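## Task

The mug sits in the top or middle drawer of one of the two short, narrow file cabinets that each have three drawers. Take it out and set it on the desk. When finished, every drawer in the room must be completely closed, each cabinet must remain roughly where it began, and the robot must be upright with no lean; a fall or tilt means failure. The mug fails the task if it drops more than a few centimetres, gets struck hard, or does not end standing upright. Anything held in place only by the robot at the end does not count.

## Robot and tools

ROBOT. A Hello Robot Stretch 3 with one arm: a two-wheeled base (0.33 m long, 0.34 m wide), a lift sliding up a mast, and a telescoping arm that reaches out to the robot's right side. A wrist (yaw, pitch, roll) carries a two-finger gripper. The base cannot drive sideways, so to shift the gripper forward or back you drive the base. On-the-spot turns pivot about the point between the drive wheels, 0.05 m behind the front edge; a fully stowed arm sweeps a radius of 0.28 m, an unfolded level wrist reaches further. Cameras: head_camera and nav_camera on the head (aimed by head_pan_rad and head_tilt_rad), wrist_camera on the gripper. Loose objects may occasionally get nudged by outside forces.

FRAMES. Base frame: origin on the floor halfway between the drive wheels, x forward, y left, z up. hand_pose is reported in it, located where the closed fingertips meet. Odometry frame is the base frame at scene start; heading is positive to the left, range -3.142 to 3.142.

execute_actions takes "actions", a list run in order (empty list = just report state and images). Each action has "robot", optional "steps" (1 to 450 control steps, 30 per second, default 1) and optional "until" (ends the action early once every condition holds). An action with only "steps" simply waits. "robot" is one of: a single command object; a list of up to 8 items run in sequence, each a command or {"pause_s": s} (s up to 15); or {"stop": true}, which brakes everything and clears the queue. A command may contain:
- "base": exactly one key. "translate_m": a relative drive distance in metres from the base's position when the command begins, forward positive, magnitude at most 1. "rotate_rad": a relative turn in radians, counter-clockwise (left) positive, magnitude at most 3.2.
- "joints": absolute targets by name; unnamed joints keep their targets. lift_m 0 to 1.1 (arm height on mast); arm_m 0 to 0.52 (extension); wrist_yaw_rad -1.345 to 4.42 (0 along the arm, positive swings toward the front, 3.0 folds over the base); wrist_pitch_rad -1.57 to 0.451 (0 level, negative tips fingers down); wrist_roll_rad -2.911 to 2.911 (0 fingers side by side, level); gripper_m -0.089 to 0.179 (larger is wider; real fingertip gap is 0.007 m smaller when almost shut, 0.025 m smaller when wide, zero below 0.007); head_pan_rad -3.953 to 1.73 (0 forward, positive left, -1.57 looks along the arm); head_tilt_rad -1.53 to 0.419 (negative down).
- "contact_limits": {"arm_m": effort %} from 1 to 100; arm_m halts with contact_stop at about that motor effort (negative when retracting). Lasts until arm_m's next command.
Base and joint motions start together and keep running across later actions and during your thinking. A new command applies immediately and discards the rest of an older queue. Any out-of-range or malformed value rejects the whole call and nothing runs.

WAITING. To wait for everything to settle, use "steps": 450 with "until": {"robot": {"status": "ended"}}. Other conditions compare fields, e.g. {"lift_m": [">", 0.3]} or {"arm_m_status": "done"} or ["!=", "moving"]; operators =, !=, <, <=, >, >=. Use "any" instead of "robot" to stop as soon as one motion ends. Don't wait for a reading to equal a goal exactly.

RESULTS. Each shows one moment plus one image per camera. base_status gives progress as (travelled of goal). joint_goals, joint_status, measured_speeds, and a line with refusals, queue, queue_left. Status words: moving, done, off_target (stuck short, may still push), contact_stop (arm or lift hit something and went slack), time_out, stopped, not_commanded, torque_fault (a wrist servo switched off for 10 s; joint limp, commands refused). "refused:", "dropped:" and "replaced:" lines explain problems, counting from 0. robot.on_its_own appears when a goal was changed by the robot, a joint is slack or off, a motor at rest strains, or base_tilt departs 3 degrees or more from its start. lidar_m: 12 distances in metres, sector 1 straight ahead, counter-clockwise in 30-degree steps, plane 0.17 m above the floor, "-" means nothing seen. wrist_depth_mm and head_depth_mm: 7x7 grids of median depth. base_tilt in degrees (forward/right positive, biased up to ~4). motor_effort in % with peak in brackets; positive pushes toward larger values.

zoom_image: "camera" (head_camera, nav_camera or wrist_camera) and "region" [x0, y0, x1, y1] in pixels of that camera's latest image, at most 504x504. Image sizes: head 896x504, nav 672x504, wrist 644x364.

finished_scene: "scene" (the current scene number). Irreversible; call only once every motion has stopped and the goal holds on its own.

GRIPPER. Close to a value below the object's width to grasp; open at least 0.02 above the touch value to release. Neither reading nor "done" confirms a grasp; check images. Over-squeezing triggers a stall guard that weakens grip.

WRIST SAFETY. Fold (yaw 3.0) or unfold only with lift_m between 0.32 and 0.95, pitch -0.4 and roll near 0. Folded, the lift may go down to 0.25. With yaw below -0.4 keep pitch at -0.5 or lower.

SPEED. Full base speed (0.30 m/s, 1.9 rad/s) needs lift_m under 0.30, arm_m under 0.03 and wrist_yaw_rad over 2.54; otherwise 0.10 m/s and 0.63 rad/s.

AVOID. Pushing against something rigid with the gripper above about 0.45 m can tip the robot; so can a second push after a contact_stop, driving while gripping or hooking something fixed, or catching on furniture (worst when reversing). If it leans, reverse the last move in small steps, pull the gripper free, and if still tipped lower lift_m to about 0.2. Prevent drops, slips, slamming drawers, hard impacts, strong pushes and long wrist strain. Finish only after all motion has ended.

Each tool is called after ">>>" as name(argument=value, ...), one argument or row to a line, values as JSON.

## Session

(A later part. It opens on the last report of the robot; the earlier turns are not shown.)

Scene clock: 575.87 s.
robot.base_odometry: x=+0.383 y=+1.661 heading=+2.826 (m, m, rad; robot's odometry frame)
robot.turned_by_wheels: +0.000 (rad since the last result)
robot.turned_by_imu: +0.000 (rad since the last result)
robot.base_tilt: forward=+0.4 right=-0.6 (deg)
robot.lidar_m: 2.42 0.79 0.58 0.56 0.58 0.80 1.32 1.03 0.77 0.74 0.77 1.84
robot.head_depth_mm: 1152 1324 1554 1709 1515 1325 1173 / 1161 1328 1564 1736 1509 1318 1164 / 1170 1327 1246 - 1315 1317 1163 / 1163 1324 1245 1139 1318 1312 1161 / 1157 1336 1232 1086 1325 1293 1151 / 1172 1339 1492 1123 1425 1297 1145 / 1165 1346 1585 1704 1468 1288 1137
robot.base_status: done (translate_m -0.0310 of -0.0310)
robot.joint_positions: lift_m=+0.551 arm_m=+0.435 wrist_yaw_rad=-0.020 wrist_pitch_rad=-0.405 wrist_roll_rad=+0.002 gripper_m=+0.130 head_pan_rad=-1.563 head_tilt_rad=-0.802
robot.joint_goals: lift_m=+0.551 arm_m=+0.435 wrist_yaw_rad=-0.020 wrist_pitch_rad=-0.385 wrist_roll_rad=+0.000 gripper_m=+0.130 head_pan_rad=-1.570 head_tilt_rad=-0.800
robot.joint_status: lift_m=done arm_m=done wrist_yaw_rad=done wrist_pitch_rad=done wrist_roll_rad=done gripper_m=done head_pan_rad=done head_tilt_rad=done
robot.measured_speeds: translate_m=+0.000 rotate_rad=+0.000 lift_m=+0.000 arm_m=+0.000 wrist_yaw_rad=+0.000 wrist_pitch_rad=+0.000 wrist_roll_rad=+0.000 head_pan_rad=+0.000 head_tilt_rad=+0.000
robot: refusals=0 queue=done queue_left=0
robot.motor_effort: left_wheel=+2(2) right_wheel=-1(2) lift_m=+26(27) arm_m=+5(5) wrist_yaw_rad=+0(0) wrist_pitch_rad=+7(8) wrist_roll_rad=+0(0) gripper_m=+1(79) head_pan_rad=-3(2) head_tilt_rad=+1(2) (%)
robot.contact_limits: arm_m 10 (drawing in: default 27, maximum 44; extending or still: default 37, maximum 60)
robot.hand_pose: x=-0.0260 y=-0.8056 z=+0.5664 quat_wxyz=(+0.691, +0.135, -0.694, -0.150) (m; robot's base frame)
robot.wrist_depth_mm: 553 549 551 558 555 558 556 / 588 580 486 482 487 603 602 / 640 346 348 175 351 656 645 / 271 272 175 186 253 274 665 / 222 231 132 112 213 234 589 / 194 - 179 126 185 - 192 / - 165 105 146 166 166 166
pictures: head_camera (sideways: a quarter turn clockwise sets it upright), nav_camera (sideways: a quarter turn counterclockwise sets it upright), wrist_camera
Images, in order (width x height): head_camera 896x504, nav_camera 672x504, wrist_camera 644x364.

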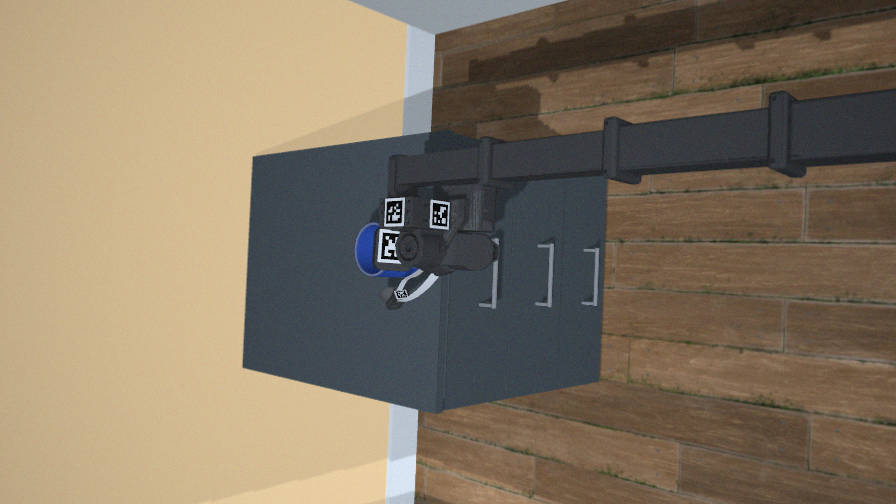

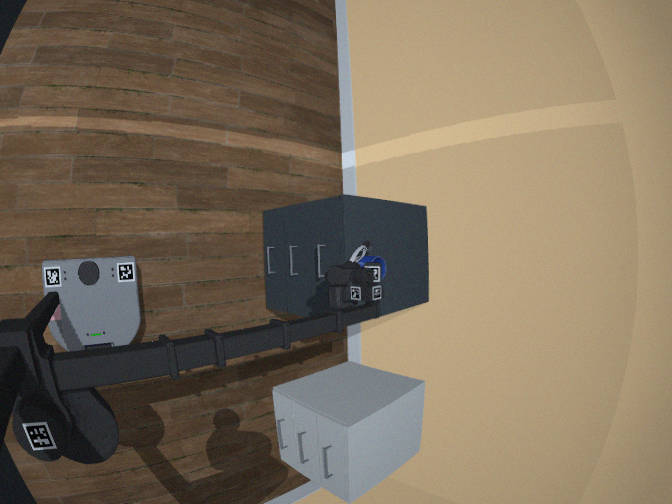

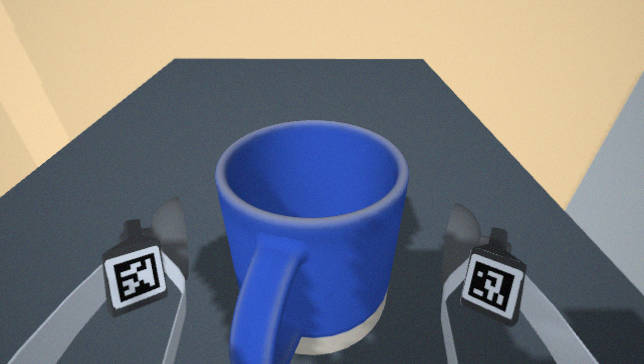

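>>> execute_actions(
  actions=[
    {"robot": [{"joints": {"arm_m": 0.438, "gripper_m": 0.105}}, {"joints": {"gripper_m": 0.033}}, {"joints": {"lift_m": 0.575}}], "steps": 200, "until": {"robot": {"status": "ended"}}},
  ],
)

Scene clock: 590.03 s.
robot.base_odometry: x=+0.383 y=+1.661 heading=+2.826 (m, m, rad; robot's odometry frame)
robot.turned_by_wheels: +0.000 (rad since the last result)
robot.turned_by_imu: +0.000 (rad since the last result)
robot.base_tilt: forward=+0.2 right=-0.5 (deg)
robot.lidar_m: 2.43 0.79 0.58 0.56 0.58 0.80 1.32 1.03 0.76 0.74 0.77 1.84
robot.head_depth_mm: 1157 1322 1552 1692 1528 1327 1169 / 1154 1325 1554 1738 1525 1343 - / 1158 1330 1261 - 1323 1310 1164 / 1159 1329 1259 1115 1323 1300 1161 / 1156 1336 1233 1084 1317 1298 1158 / 1166 1333 1491 1127 1424 1297 1146 / 1175 1347 1574 1722 1476 1291 1146
robot.base_status: done (translate_m -0.0310 of -0.0310)
robot.joint_positions: lift_m=+0.575 arm_m=+0.438 wrist_yaw_rad=-0.019 wrist_pitch_rad=-0.425 wrist_roll_rad=+0.002 gripper_m=+0.034 head_pan_rad=-1.563 head_tilt_rad=-0.802
robot.joint_goals: lift_m=+0.575 arm_m=+0.438 wrist_yaw_rad=-0.020 wrist_pitch_rad=-0.385 wrist_roll_rad=+0.000 gripper_m=+0.033 head_pan_rad=-1.570 head_tilt_rad=-0.800
robot.joint_status: lift_m=done arm_m=done wrist_yaw_rad=done wrist_pitch_rad=done wrist_roll_rad=done gripper_m=done head_pan_rad=done head_tilt_rad=done
robot.measured_speeds: translate_m=+0.000 rotate_rad=+0.000 lift_m=+0.000 arm_m=+0.000 wrist_yaw_rad=+0.000 wrist_pitch_rad=+0.000 wrist_roll_rad=+0.000 head_pan_rad=+0.000 head_tilt_rad=+0.000
robot: refusals=0 queue=done queue_left=0
robot.motor_effort: left_wheel=+4(4) right_wheel=-4(5) lift_m=+27(28) arm_m=+5(2) wrist_yaw_rad=-1(1) wrist_pitch_rad=+13(13) wrist_roll_rad=+0(0) gripper_m=-17(91) head_pan_rad=-2(2) head_tilt_rad=+1(1) (%)
robot.hand_pose: x=-0.0257 y=-0.8061 z=+0.5857 quat_wxyz=(+0.689, +0.143, -0.693, -0.156) (m; robot's base frame)
robot.wrist_depth_mm: 556 550 551 550 553 555 550 / 600 586 512 515 554 603 607 / 657 374 376 170 381 656 647 / 325 297 167 179 170 314 664 / 248 248 112 106 120 250 645 / 211 216 103 117 136 213 227 / 184 184 97 134 180 185 186
pictures: head_camera (sideways: a quarter turn clockwise sets it upright), nav_camera (sideways: a quarter turn counterclockwise sets it upright), wrist_camera
Images, in order (width x height): head_camera 896x504, nav_camera 672x504, wrist_camera 644x364.

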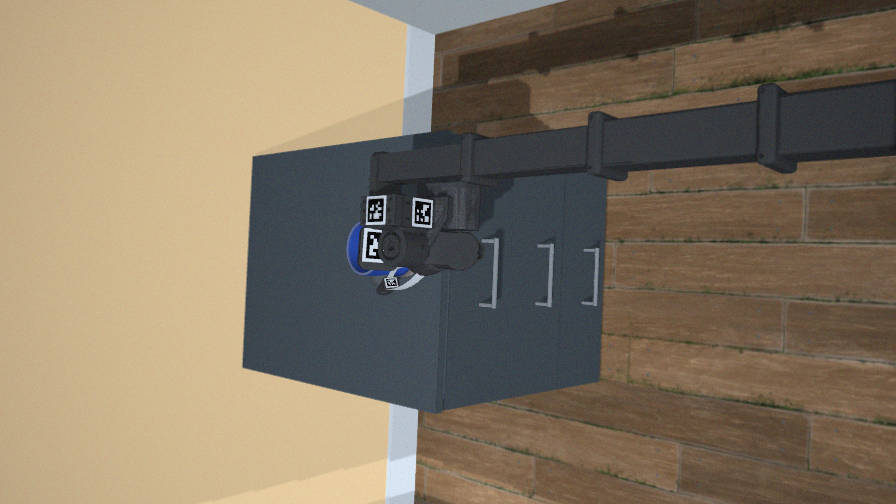

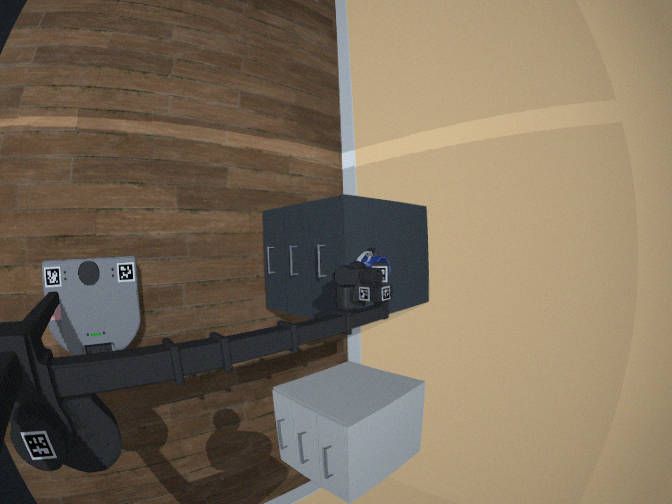

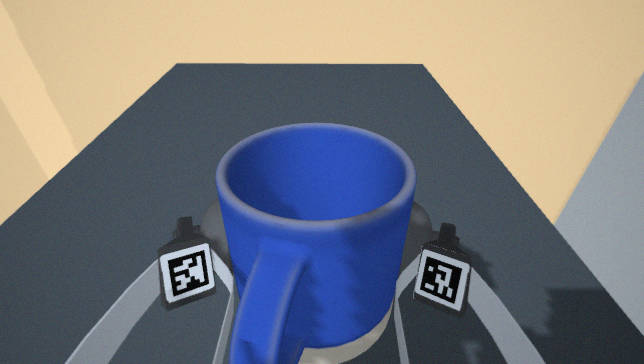

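>>> zoom_image(
  camera="nav_camera",
  region=[240, 340, 440, 504],
)

Region (240, 340, 440, 504) of nav_camera's 672x504 image, scaled by 2.520, with more detail than that image has; it fills the top 413 rows of this view, and the rest is white.

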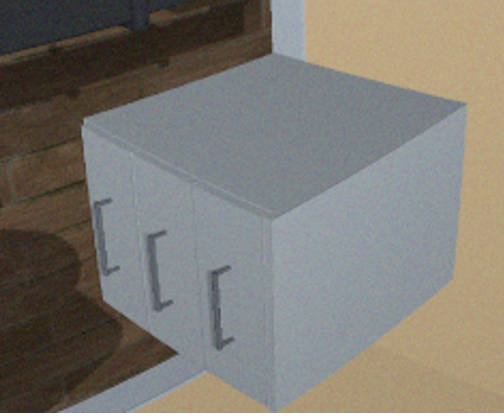

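>>> execute_actions(
  actions=[
    {"robot": {"base": {"rotate_rad": 0.179}, "joints": {"arm_m": 0.0, "head_pan_rad": 0.0, "head_tilt_rad": -0.6}}, "steps": 100, "until": {"robot": {"base_status": ["!=", "moving"]}}},
    {"robot": {"base": {"translate_m": 1.0}}, "steps": 100, "until": {"robot": {"arm_m": ["<", 0.27]}}},
    {"robot": {"joints": {"lift_m": 0.292, "wrist_yaw_rad": 2.62}}, "steps": 200, "until": {"robot": {"lift_m": ["<", 0.298], "wrist_yaw_rad": [">", 2.56], "arm_m": ["<", 0.025]}}},
    {"robot": {"base": {"translate_m": 1.0}}, "steps": 200, "until": {"robot": {"x": ["<", -0.469]}}},
    {"robot": {"base": {"translate_m": 1.0}, "joints": {"head_pan_rad": -1.1, "head_tilt_rad": -0.4}}, "steps": 250, "until": {"robot": {"base_status": ["!=", "moving"]}}},
    {"robot": {"base": {"rotate_rad": -1.757}}, "steps": 200, "until": {"robot": {"status": "ended"}}},
  ],
)

Scene clock: 716.23 s.
robot.base_odometry: x=-1.460 y=+1.914 heading=+1.248 (m, m, rad; robot's odometry frame)
robot.turned_by_wheels: -1.578 (rad since the last result)
robot.turned_by_imu: -1.569 (rad since the last result)
robot.base_tilt: forward=+0.4 right=-0.6 (deg)
robot.lidar_m: 1.63 0.86 0.63 0.61 0.63 0.87 2.50 0.49 0.41 0.86 1.94 1.69
robot.head_depth_mm: 2752 2910 3079 3203 2265 1759 1432 / 2830 3041 3249 3134 2260 1739 1418 / 2982 3180 3382 3105 2202 1723 1426 / 3080 3270 3008 2853 2223 1726 1416 / 2670 2867 2971 2236 2191 1711 1398 / 2300 2500 2522 2193 2172 1708 1402 / 2041 2154 2281 2344 2179 1705 1394
robot.base_status: done (rotate_rad -1.7569 of -1.7570)
robot.joint_positions: lift_m=+0.292 arm_m=+0.002 wrist_yaw_rad=+2.618 wrist_pitch_rad=-0.427 wrist_roll_rad=+0.002 gripper_m=+0.034 head_pan_rad=-1.093 head_tilt_rad=-0.408
robot.joint_goals: lift_m=+0.292 arm_m=+0.000 wrist_yaw_rad=+2.620 wrist_pitch_rad=-0.385 wrist_roll_rad=+0.000 gripper_m=+0.033 head_pan_rad=-1.100 head_tilt_rad=-0.400
robot.joint_status: lift_m=done arm_m=done wrist_yaw_rad=done wrist_pitch_rad=done wrist_roll_rad=done gripper_m=done head_pan_rad=done head_tilt_rad=done
robot.measured_speeds: translate_m=+0.000 rotate_rad=+0.000 lift_m=+0.000 arm_m=+0.000 wrist_yaw_rad=+0.000 wrist_pitch_rad=+0.000 wrist_roll_rad=+0.000 head_pan_rad=+0.000 head_tilt_rad=+0.000
robot: refusals=0 queue=done queue_left=0
robot.motor_effort: left_wheel=+4(15) right_wheel=-4(10) lift_m=+20(27) arm_m=-4(6) wrist_yaw_rad=+2(3) wrist_pitch_rad=+13(14) wrist_roll_rad=+0(0) gripper_m=-16(17) head_pan_rad=-2(32) head_tilt_rad=+6(23) (%)
robot.hand_pose: x=+0.0904 y=+0.0466 z=+0.3028 quat_wxyz=(+0.324, +0.707, -0.034, +0.628) (m; robot's base frame)
robot.wrist_depth_mm: 495 536 599 688 806 961 - / 528 580 666 749 893 - - / 565 621 690 170 876 887 883 / 586 652 167 179 170 701 697 / 569 568 112 106 119 572 577 / 501 503 101 117 137 498 494 / - - 95 134 418 431 427
pictures: head_camera (sideways: a quarter turn clockwise sets it upright), nav_camera (sideways: a quarter turn counterclockwise sets it upright), wrist_camera
Images, in order (width x height): head_camera 896x504, nav_camera 672x504, wrist_camera 644x364.

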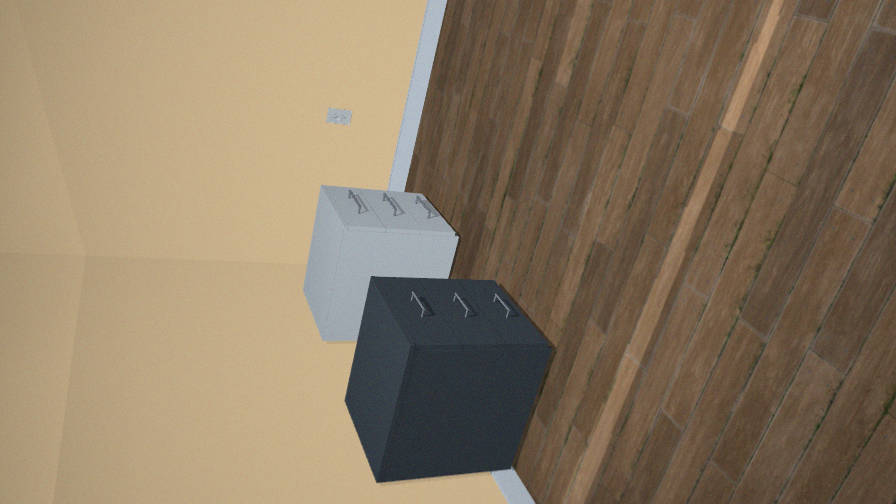

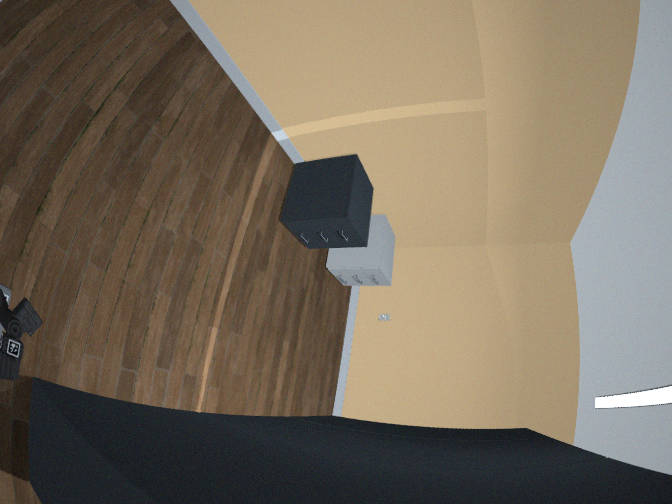

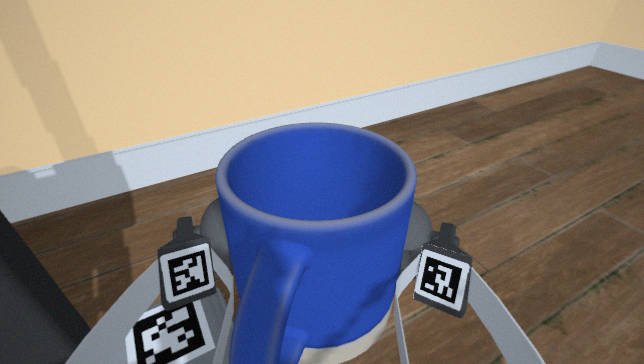

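>>> zoom_image(
  camera="head_camera",
  region=[290, 170, 570, 380],
)

Region (290, 170, 570, 380) of head_camera's 896x504 image, scaled by 1.800, with more detail than that image has; it fills the top 378 rows of this view, and the rest is white.

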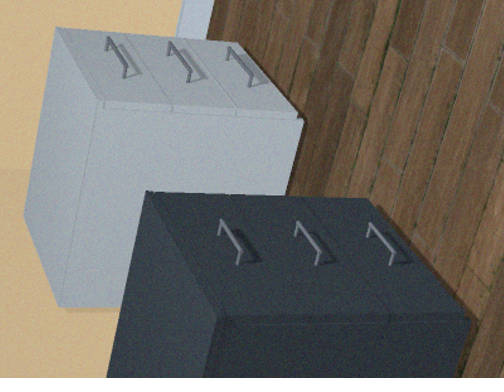

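>>> execute_actions(
  actions=[
    {"robot": {"base": {"translate_m": -1.0}, "joints": {"head_pan_rad": -1.75, "head_tilt_rad": -0.6}}, "steps": 200, "until": {"robot": {"translate_m": ["<", -0.65]}}},
    {"robot": {"base": {"translate_m": -1.0}}, "steps": 200, "until": {"robot": {"translate_m": ["<", -0.515]}}},
    {"robot": {"base": {"translate_m": -1.0}}, "steps": 200, "until": {"robot": {"translate_m": ["<", -0.5]}}},
    {"robot": {"joints": {"lift_m": 1.03, "wrist_yaw_rad": 0.8, "wrist_pitch_rad": -0.36}}, "steps": 300, "until": {"robot": {"base_status": ["!=", "moving"]}}},
    {"robot": {"base": {"rotate_rad": -0.5}}, "steps": 300, "until": {"robot": {"status": "ended"}}},
  ],
)

Scene clock: 788.73 s.
robot.base_odometry: x=-2.149 y=-0.144 heading=+0.748 (m, m, rad; robot's odometry frame)
robot.turned_by_wheels: -0.500 (rad since the last result)
robot.turned_by_imu: -0.502 (rad since the last result)
robot.base_tilt: forward=+0.3 right=-0.6 (deg)
robot.lidar_m: 1.54 1.54 0.87 0.65 0.64 0.66 0.93 0.95 0.81 0.77 3.09 2.24
robot.head_depth_mm: 976 1023 - - - 1390 1266 / 1066 1135 - - - 1410 1268 / 1185 1224 - - - - 1207 / 1318 1209 854 - - - 1213 / 1486 1182 841 - - - 1227 / 1704 1158 790 622 1853 - 1182 / 1886 1147 768 620 - - 1220
robot.base_status: done (rotate_rad -0.4999 of -0.5000)
robot.joint_positions: lift_m=+1.030 arm_m=+0.002 wrist_yaw_rad=+0.802 wrist_pitch_rad=-0.405 wrist_roll_rad=+0.002 gripper_m=+0.034 head_pan_rad=-1.743 head_tilt_rad=-0.593
robot.joint_goals: lift_m=+1.030 arm_m=+0.000 wrist_yaw_rad=+0.800 wrist_pitch_rad=-0.360 wrist_roll_rad=+0.000 gripper_m=+0.033 head_pan_rad=-1.750 head_tilt_rad=-0.600
robot.joint_status: lift_m=done arm_m=done wrist_yaw_rad=done wrist_pitch_rad=done wrist_roll_rad=done gripper_m=done head_pan_rad=done head_tilt_rad=done
robot.measured_speeds: translate_m=+0.000 rotate_rad=+0.000 lift_m=+0.000 arm_m=+0.000 wrist_yaw_rad=+0.000 wrist_pitch_rad=+0.000 wrist_roll_rad=+0.000 head_pan_rad=+0.000 head_tilt_rad=+0.000
robot: refusals=0 queue=done queue_left=0
robot.motor_effort: left_wheel=+4(10) right_wheel=-4(12) lift_m=+28(30) arm_m=-4(4) wrist_yaw_rad=-1(4) wrist_pitch_rad=+14(15) wrist_roll_rad=+0(0) gripper_m=-17(16) head_pan_rad=-2(23) head_tilt_rad=-4(23) (%)
robot.hand_pose: x=+0.1409 y=-0.3039 z=+1.0452 quat_wxyz=(+0.693, +0.402, -0.583, +0.139) (m; robot's base frame)
robot.wrist_depth_mm: - - - - - - - / - - - - - 640 648 / - - - 170 - 488 463 / - - 166 179 171 394 363 / - - 113 106 119 331 297 / - - 103 118 137 - - / - - 97 134 - - -
pictures: head_camera (sideways: a quarter turn clockwise sets it upright), nav_camera (sideways: a quarter turn counterclockwise sets it upright), wrist_camera
Images, in order (width x height): head_camera 896x504, nav_camera 672x504, wrist_camera 644x364.

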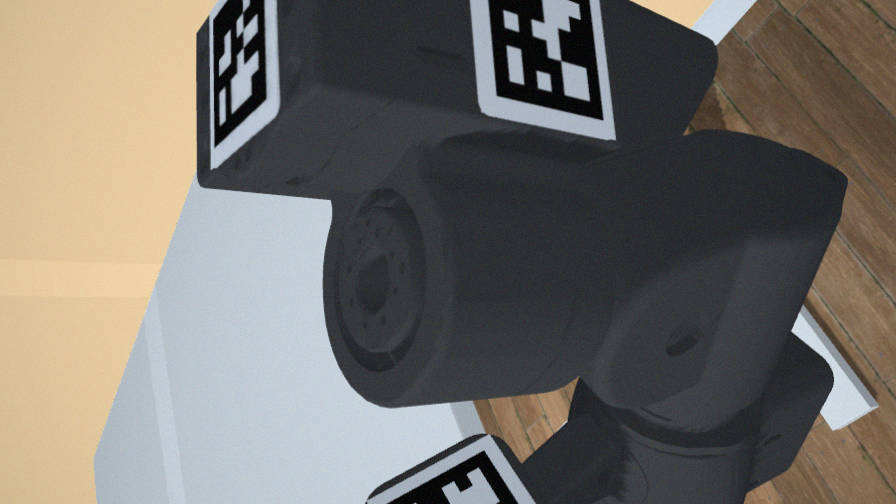

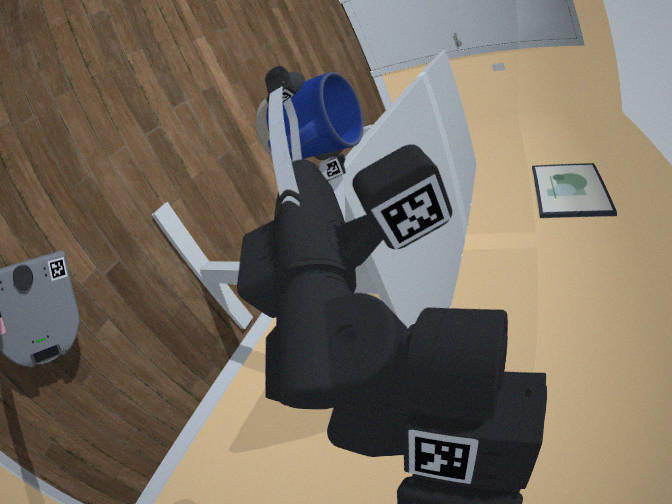

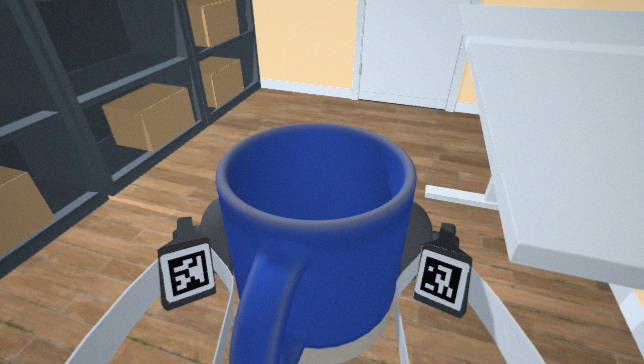

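>>> execute_actions(
  actions=[
    {"robot": {"joints": {"arm_m": 0.378, "wrist_yaw_rad": 0.0, "head_pan_rad": -1.57, "head_tilt_rad": -0.5}, "contact_limits": {"arm_m": 12}}, "steps": 200, "until": {"robot": {"arm_m": [">", 0.27]}}},
    {"robot": {"joints": {"lift_m": 0.99}}, "steps": 200, "until": {"robot": {"status": "ended"}}},
  ],
)

Scene clock: 809.10 s.
robot.base_odometry: x=-2.149 y=-0.144 heading=+0.748 (m, m, rad; robot's odometry frame)
robot.turned_by_wheels: +0.000 (rad since the last result)
robot.turned_by_imu: +0.000 (rad since the last result)
robot.base_tilt: forward=+0.6 right=-0.6 (deg)
robot.lidar_m: 1.54 1.54 0.87 0.65 0.64 0.66 0.93 0.95 0.81 0.77 3.08 2.24
robot.head_depth_mm: 1130 1177 - 1341 1411 1462 1342 / 1269 1318 912 758 1547 1579 1336 / 1441 1513 - 713 1014 1130 1260 / 1681 1752 - 676 1947 1551 1287 / 1993 1719 969 671 1836 1576 1317 / 2521 1674 951 666 1873 1548 1303 / 2766 1641 946 2264 1894 1548 1299
robot.base_status: done (rotate_rad -0.4999 of -0.5000)
robot.joint_positions: lift_m=+0.990 arm_m=+0.378 wrist_yaw_rad=+0.002 wrist_pitch_rad=-0.404 wrist_roll_rad=+0.002 gripper_m=+0.034 head_pan_rad=-1.577 head_tilt_rad=-0.507
robot.joint_goals: lift_m=+0.990 arm_m=+0.378 wrist_yaw_rad=+0.000 wrist_pitch_rad=-0.360 wrist_roll_rad=+0.000 gripper_m=+0.033 head_pan_rad=-1.570 head_tilt_rad=-0.500
robot.joint_status: lift_m=done arm_m=done wrist_yaw_rad=done wrist_pitch_rad=done wrist_roll_rad=done gripper_m=done head_pan_rad=done head_tilt_rad=done
robot.measured_speeds: translate_m=+0.000 rotate_rad=+0.000 lift_m=+0.000 arm_m=+0.000 wrist_yaw_rad=+0.000 wrist_pitch_rad=+0.000 wrist_roll_rad=+0.000 head_pan_rad=+0.000 head_tilt_rad=+0.000
robot: refusals=0 queue=done queue_left=0
robot.motor_effort: left_wheel=+4(4) right_wheel=-3(4) lift_m=+20(27) arm_m=+4(5) wrist_yaw_rad=-1(3) wrist_pitch_rad=+15(15) wrist_roll_rad=+0(0) gripper_m=-17(17) head_pan_rad=+2(14) head_tilt_rad=+4(16) (%)
robot.contact_limits: arm_m 12 (drawing in: default 27, maximum 44; extending or still: default 37, maximum 60)
robot.hand_pose: x=-0.0212 y=-0.7487 z=+1.0059 quat_wxyz=(+0.692, +0.143, -0.693, -0.142) (m; robot's base frame)
robot.wrist_depth_mm: - 808 809 839 767 621 506 / 504 504 502 509 510 514 493 / 364 367 367 170 372 371 373 / 286 286 168 180 169 290 289 / 235 236 113 106 120 236 238 / 199 206 103 117 137 202 201 / 178 174 97 134 170 175 176
pictures: head_camera (sideways: a quarter turn clockwise sets it upright), nav_camera (sideways: a quarter turn counterclockwise sets it upright), wrist_camera
Images, in order (width x height): head_camera 896x504, nav_camera 672x504, wrist_camera 644x364.

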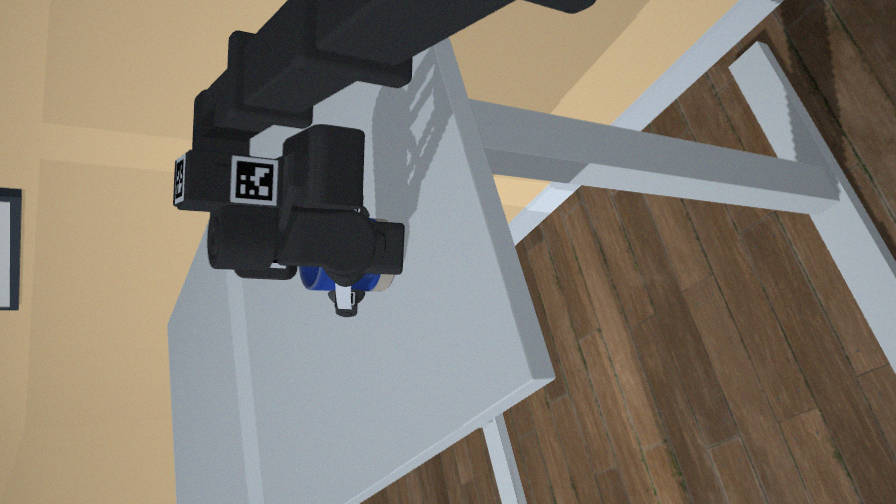

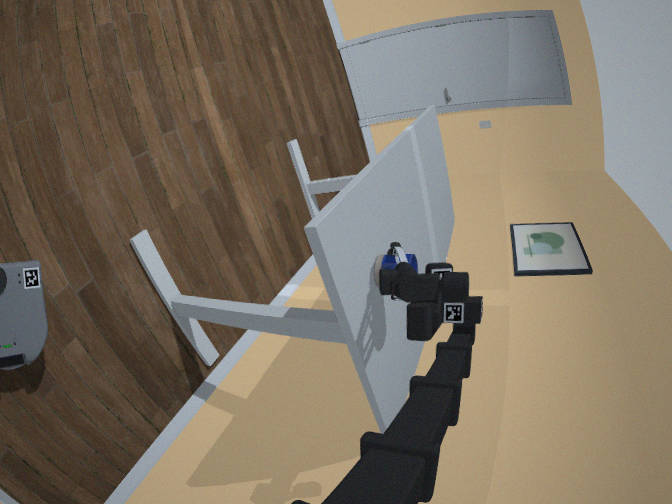

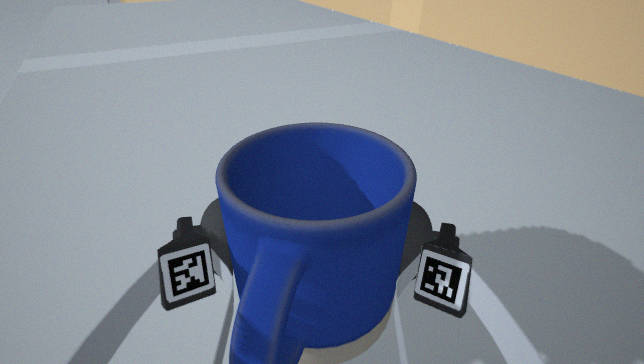

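>>> execute_actions(
  actions=[
    {"robot": {"joints": {"lift_m": 0.978}}, "steps": 100, "until": {"robot": {"status": "ended"}}},
  ],
)

Scene clock: 820.20 s.
robot.base_odometry: x=-2.149 y=-0.144 heading=+0.748 (m, m, rad; robot's odometry frame)
robot.turned_by_wheels: +0.000 (rad since the last result)
robot.turned_by_imu: +0.000 (rad since the last result)
robot.base_tilt: forward=+0.2 right=-0.7 (deg)
robot.lidar_m: 1.54 1.53 0.86 0.65 0.64 0.66 0.93 0.95 0.81 0.77 3.08 2.24
robot.head_depth_mm: 1133 1182 - - 1423 1472 1335 / 1265 1333 889 759 1555 1589 1325 / 1458 1517 - 714 1021 1123 1271 / 1684 1744 - 650 1938 1574 1282 / 2001 1717 969 672 1869 1565 1309 / 2525 1687 951 667 1843 1559 1300 / 2761 1643 942 2306 1893 1551 1290
robot.base_status: done (rotate_rad -0.4999 of -0.5000)
robot.joint_positions: lift_m=+0.978 arm_m=+0.378 wrist_yaw_rad=+0.002 wrist_pitch_rad=-0.400 wrist_roll_rad=+0.002 gripper_m=+0.034 head_pan_rad=-1.577 head_tilt_rad=-0.507
robot.joint_goals: lift_m=+0.978 arm_m=+0.378 wrist_yaw_rad=+0.000 wrist_pitch_rad=-0.360 wrist_roll_rad=+0.000 gripper_m=+0.033 head_pan_rad=-1.570 head_tilt_rad=-0.500
robot.joint_status: lift_m=done arm_m=done wrist_yaw_rad=done wrist_pitch_rad=done wrist_roll_rad=done gripper_m=done head_pan_rad=done head_tilt_rad=done
robot.measured_speeds: translate_m=+0.000 rotate_rad=+0.000 lift_m=+0.000 arm_m=+0.000 wrist_yaw_rad=+0.000 wrist_pitch_rad=+0.000 wrist_roll_rad=+0.000 head_pan_rad=+0.000 head_tilt_rad=+0.000
robot: refusals=0 queue=done queue_left=0
robot.motor_effort: left_wheel=+3(4) right_wheel=-3(3) lift_m=+19(20) arm_m=+4(4) wrist_yaw_rad=-1(1) wrist_pitch_rad=+13(14) wrist_roll_rad=+0(0) gripper_m=-16(16) head_pan_rad=+2(2) head_tilt_rad=+4(5) (%)
robot.contact_limits: arm_m 12 (drawing in: default 27, maximum 44; extending or still: default 37, maximum 60)
robot.hand_pose: x=-0.0212 y=-0.7492 z=+0.9949 quat_wxyz=(+0.693, +0.141, -0.693, -0.140) (m; robot's base frame)
robot.wrist_depth_mm: - 770 782 803 738 623 507 / 475 473 485 479 486 485 490 / 341 345 343 170 349 351 350 / 269 270 166 178 171 273 274 / 220 221 113 106 119 223 225 / 187 193 104 117 137 189 189 / 167 163 98 135 160 164 164
pictures: head_camera (sideways: a quarter turn clockwise sets it upright), nav_camera (sideways: a quarter turn counterclockwise sets it upright), wrist_camera
Images, in order (width x height): head_camera 896x504, nav_camera 672x504, wrist_camera 644x364.

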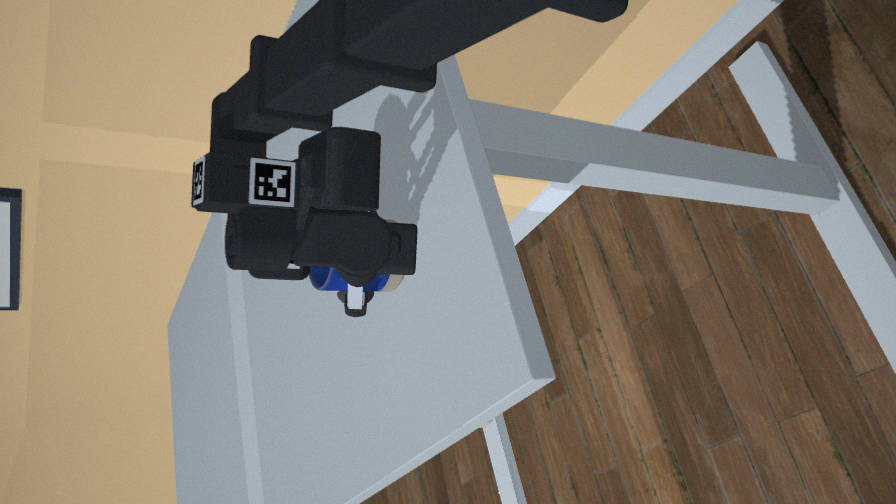

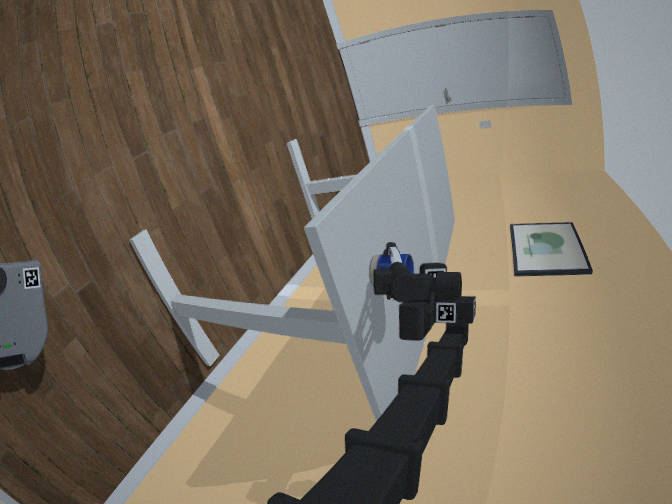

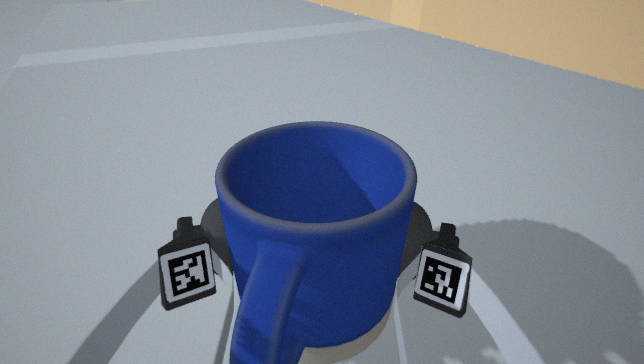

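The mug has touched down (pitch began to unload). Settle it, release, and back off.

>>> execute_actions(
  actions=[
    {"robot": [{"joints": {"lift_m": 0.975}}, {"joints": {"gripper_m": 0.13}}, {"joints": {"arm_m": 0.27}}], "steps": 200, "until": {"robot": {"status": "ended"}}},
  ],
)

Scene clock: 830.17 s.
robot.base_odometry: x=-2.149 y=-0.144 heading=+0.748 (m, m, rad; robot's odometry frame)
robot.turned_by_wheels: +0.000 (rad since the last result)
robot.turned_by_imu: +0.000 (rad since the last result)
robot.base_tilt: forward=+0.5 right=-0.5 (deg)
robot.lidar_m: 1.54 1.53 0.87 0.65 0.64 0.66 0.93 0.95 0.80 0.77 3.08 2.23
robot.head_depth_mm: 1140 1190 1182 - 1415 1473 1337 / 1272 1352 - 892 1544 1591 1331 / 1455 1518 - 665 1015 1129 1268 / 1685 1683 - 621 1952 1582 1284 / 2031 1725 964 658 1888 1566 1319 / 2489 1688 949 668 1863 1557 1302 / 2749 1644 942 2300 1900 1535 1290
robot.base_status: done (rotate_rad -0.4999 of -0.5000)
robot.joint_positions: lift_m=+0.975 arm_m=+0.270 wrist_yaw_rad=+0.002 wrist_pitch_rad=-0.381 wrist_roll_rad=+0.002 gripper_m=+0.130 head_pan_rad=-1.577 head_tilt_rad=-0.507
robot.joint_goals: lift_m=+0.975 arm_m=+0.270 wrist_yaw_rad=+0.000 wrist_pitch_rad=-0.360 wrist_roll_rad=+0.000 gripper_m=+0.130 head_pan_rad=-1.570 head_tilt_rad=-0.500
robot.joint_status: lift_m=done arm_m=done wrist_yaw_rad=done wrist_pitch_rad=done wrist_roll_rad=done gripper_m=done head_pan_rad=done head_tilt_rad=done
robot.measured_speeds: translate_m=+0.000 rotate_rad=+0.000 lift_m=+0.000 arm_m=+0.000 wrist_yaw_rad=+0.000 wrist_pitch_rad=+0.000 wrist_roll_rad=+0.000 head_pan_rad=+0.000 head_tilt_rad=+0.000
robot: refusals=0 queue=done queue_left=0
robot.motor_effort: left_wheel=+4(4) right_wheel=-3(4) lift_m=+18(20) arm_m=-5(6) wrist_yaw_rad=-1(1) wrist_pitch_rad=+7(13) wrist_roll_rad=+0(0) gripper_m=+0(82) head_pan_rad=+2(3) head_tilt_rad=+3(5) (%)
robot.hand_pose: x=-0.0212 y=-0.6443 z=+0.9964 quat_wxyz=(+0.694, +0.134, -0.695, -0.134) (m; robot's base frame)
robot.wrist_depth_mm: - 882 897 931 813 677 556 / - 514 514 264 524 523 522 / 379 358 361 202 364 367 365 / 292 278 277 224 281 280 280 / 226 234 227 227 228 236 228 / 196 - 191 191 191 - 193 / - 165 164 165 165 165 613
pictures: head_camera (sideways: a quarter turn clockwise sets it upright), nav_camera (sideways: a quarter turn counterclockwise sets it upright), wrist_camera
Images, in order (width x height): head_camera 896x504, nav_camera 672x504, wrist_camera 644x364.

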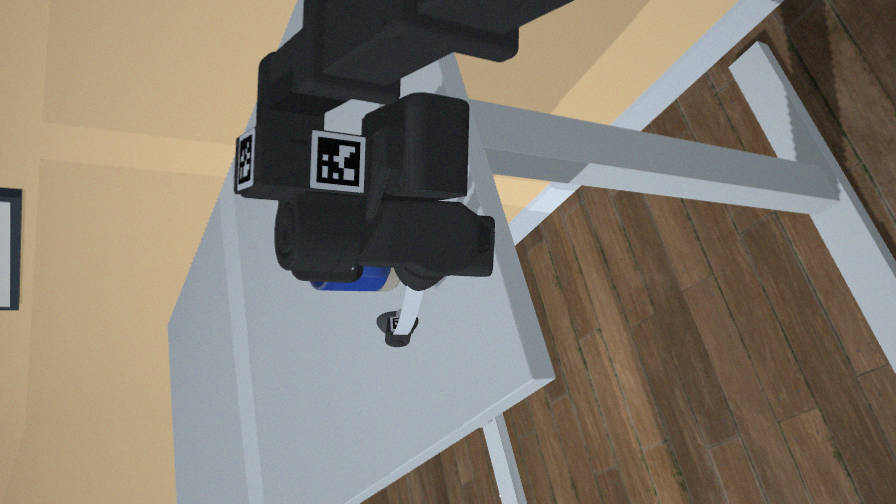

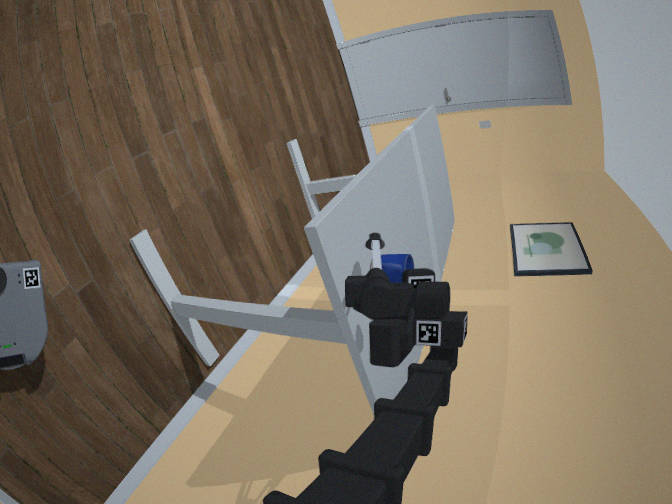

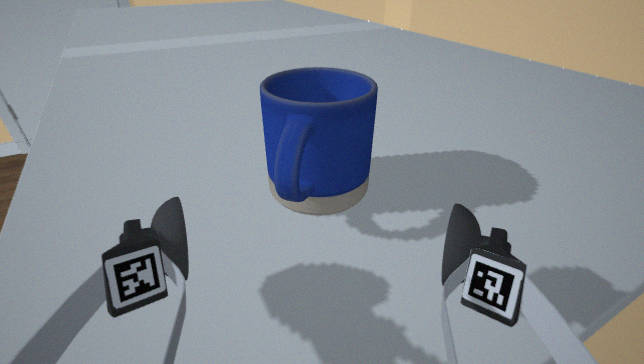

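The mug stands upright on the desk, the gripper is clear, and all drawers are shut.

>>> finished_scene(
  scene=2,
)

The scene is finished: the task was done.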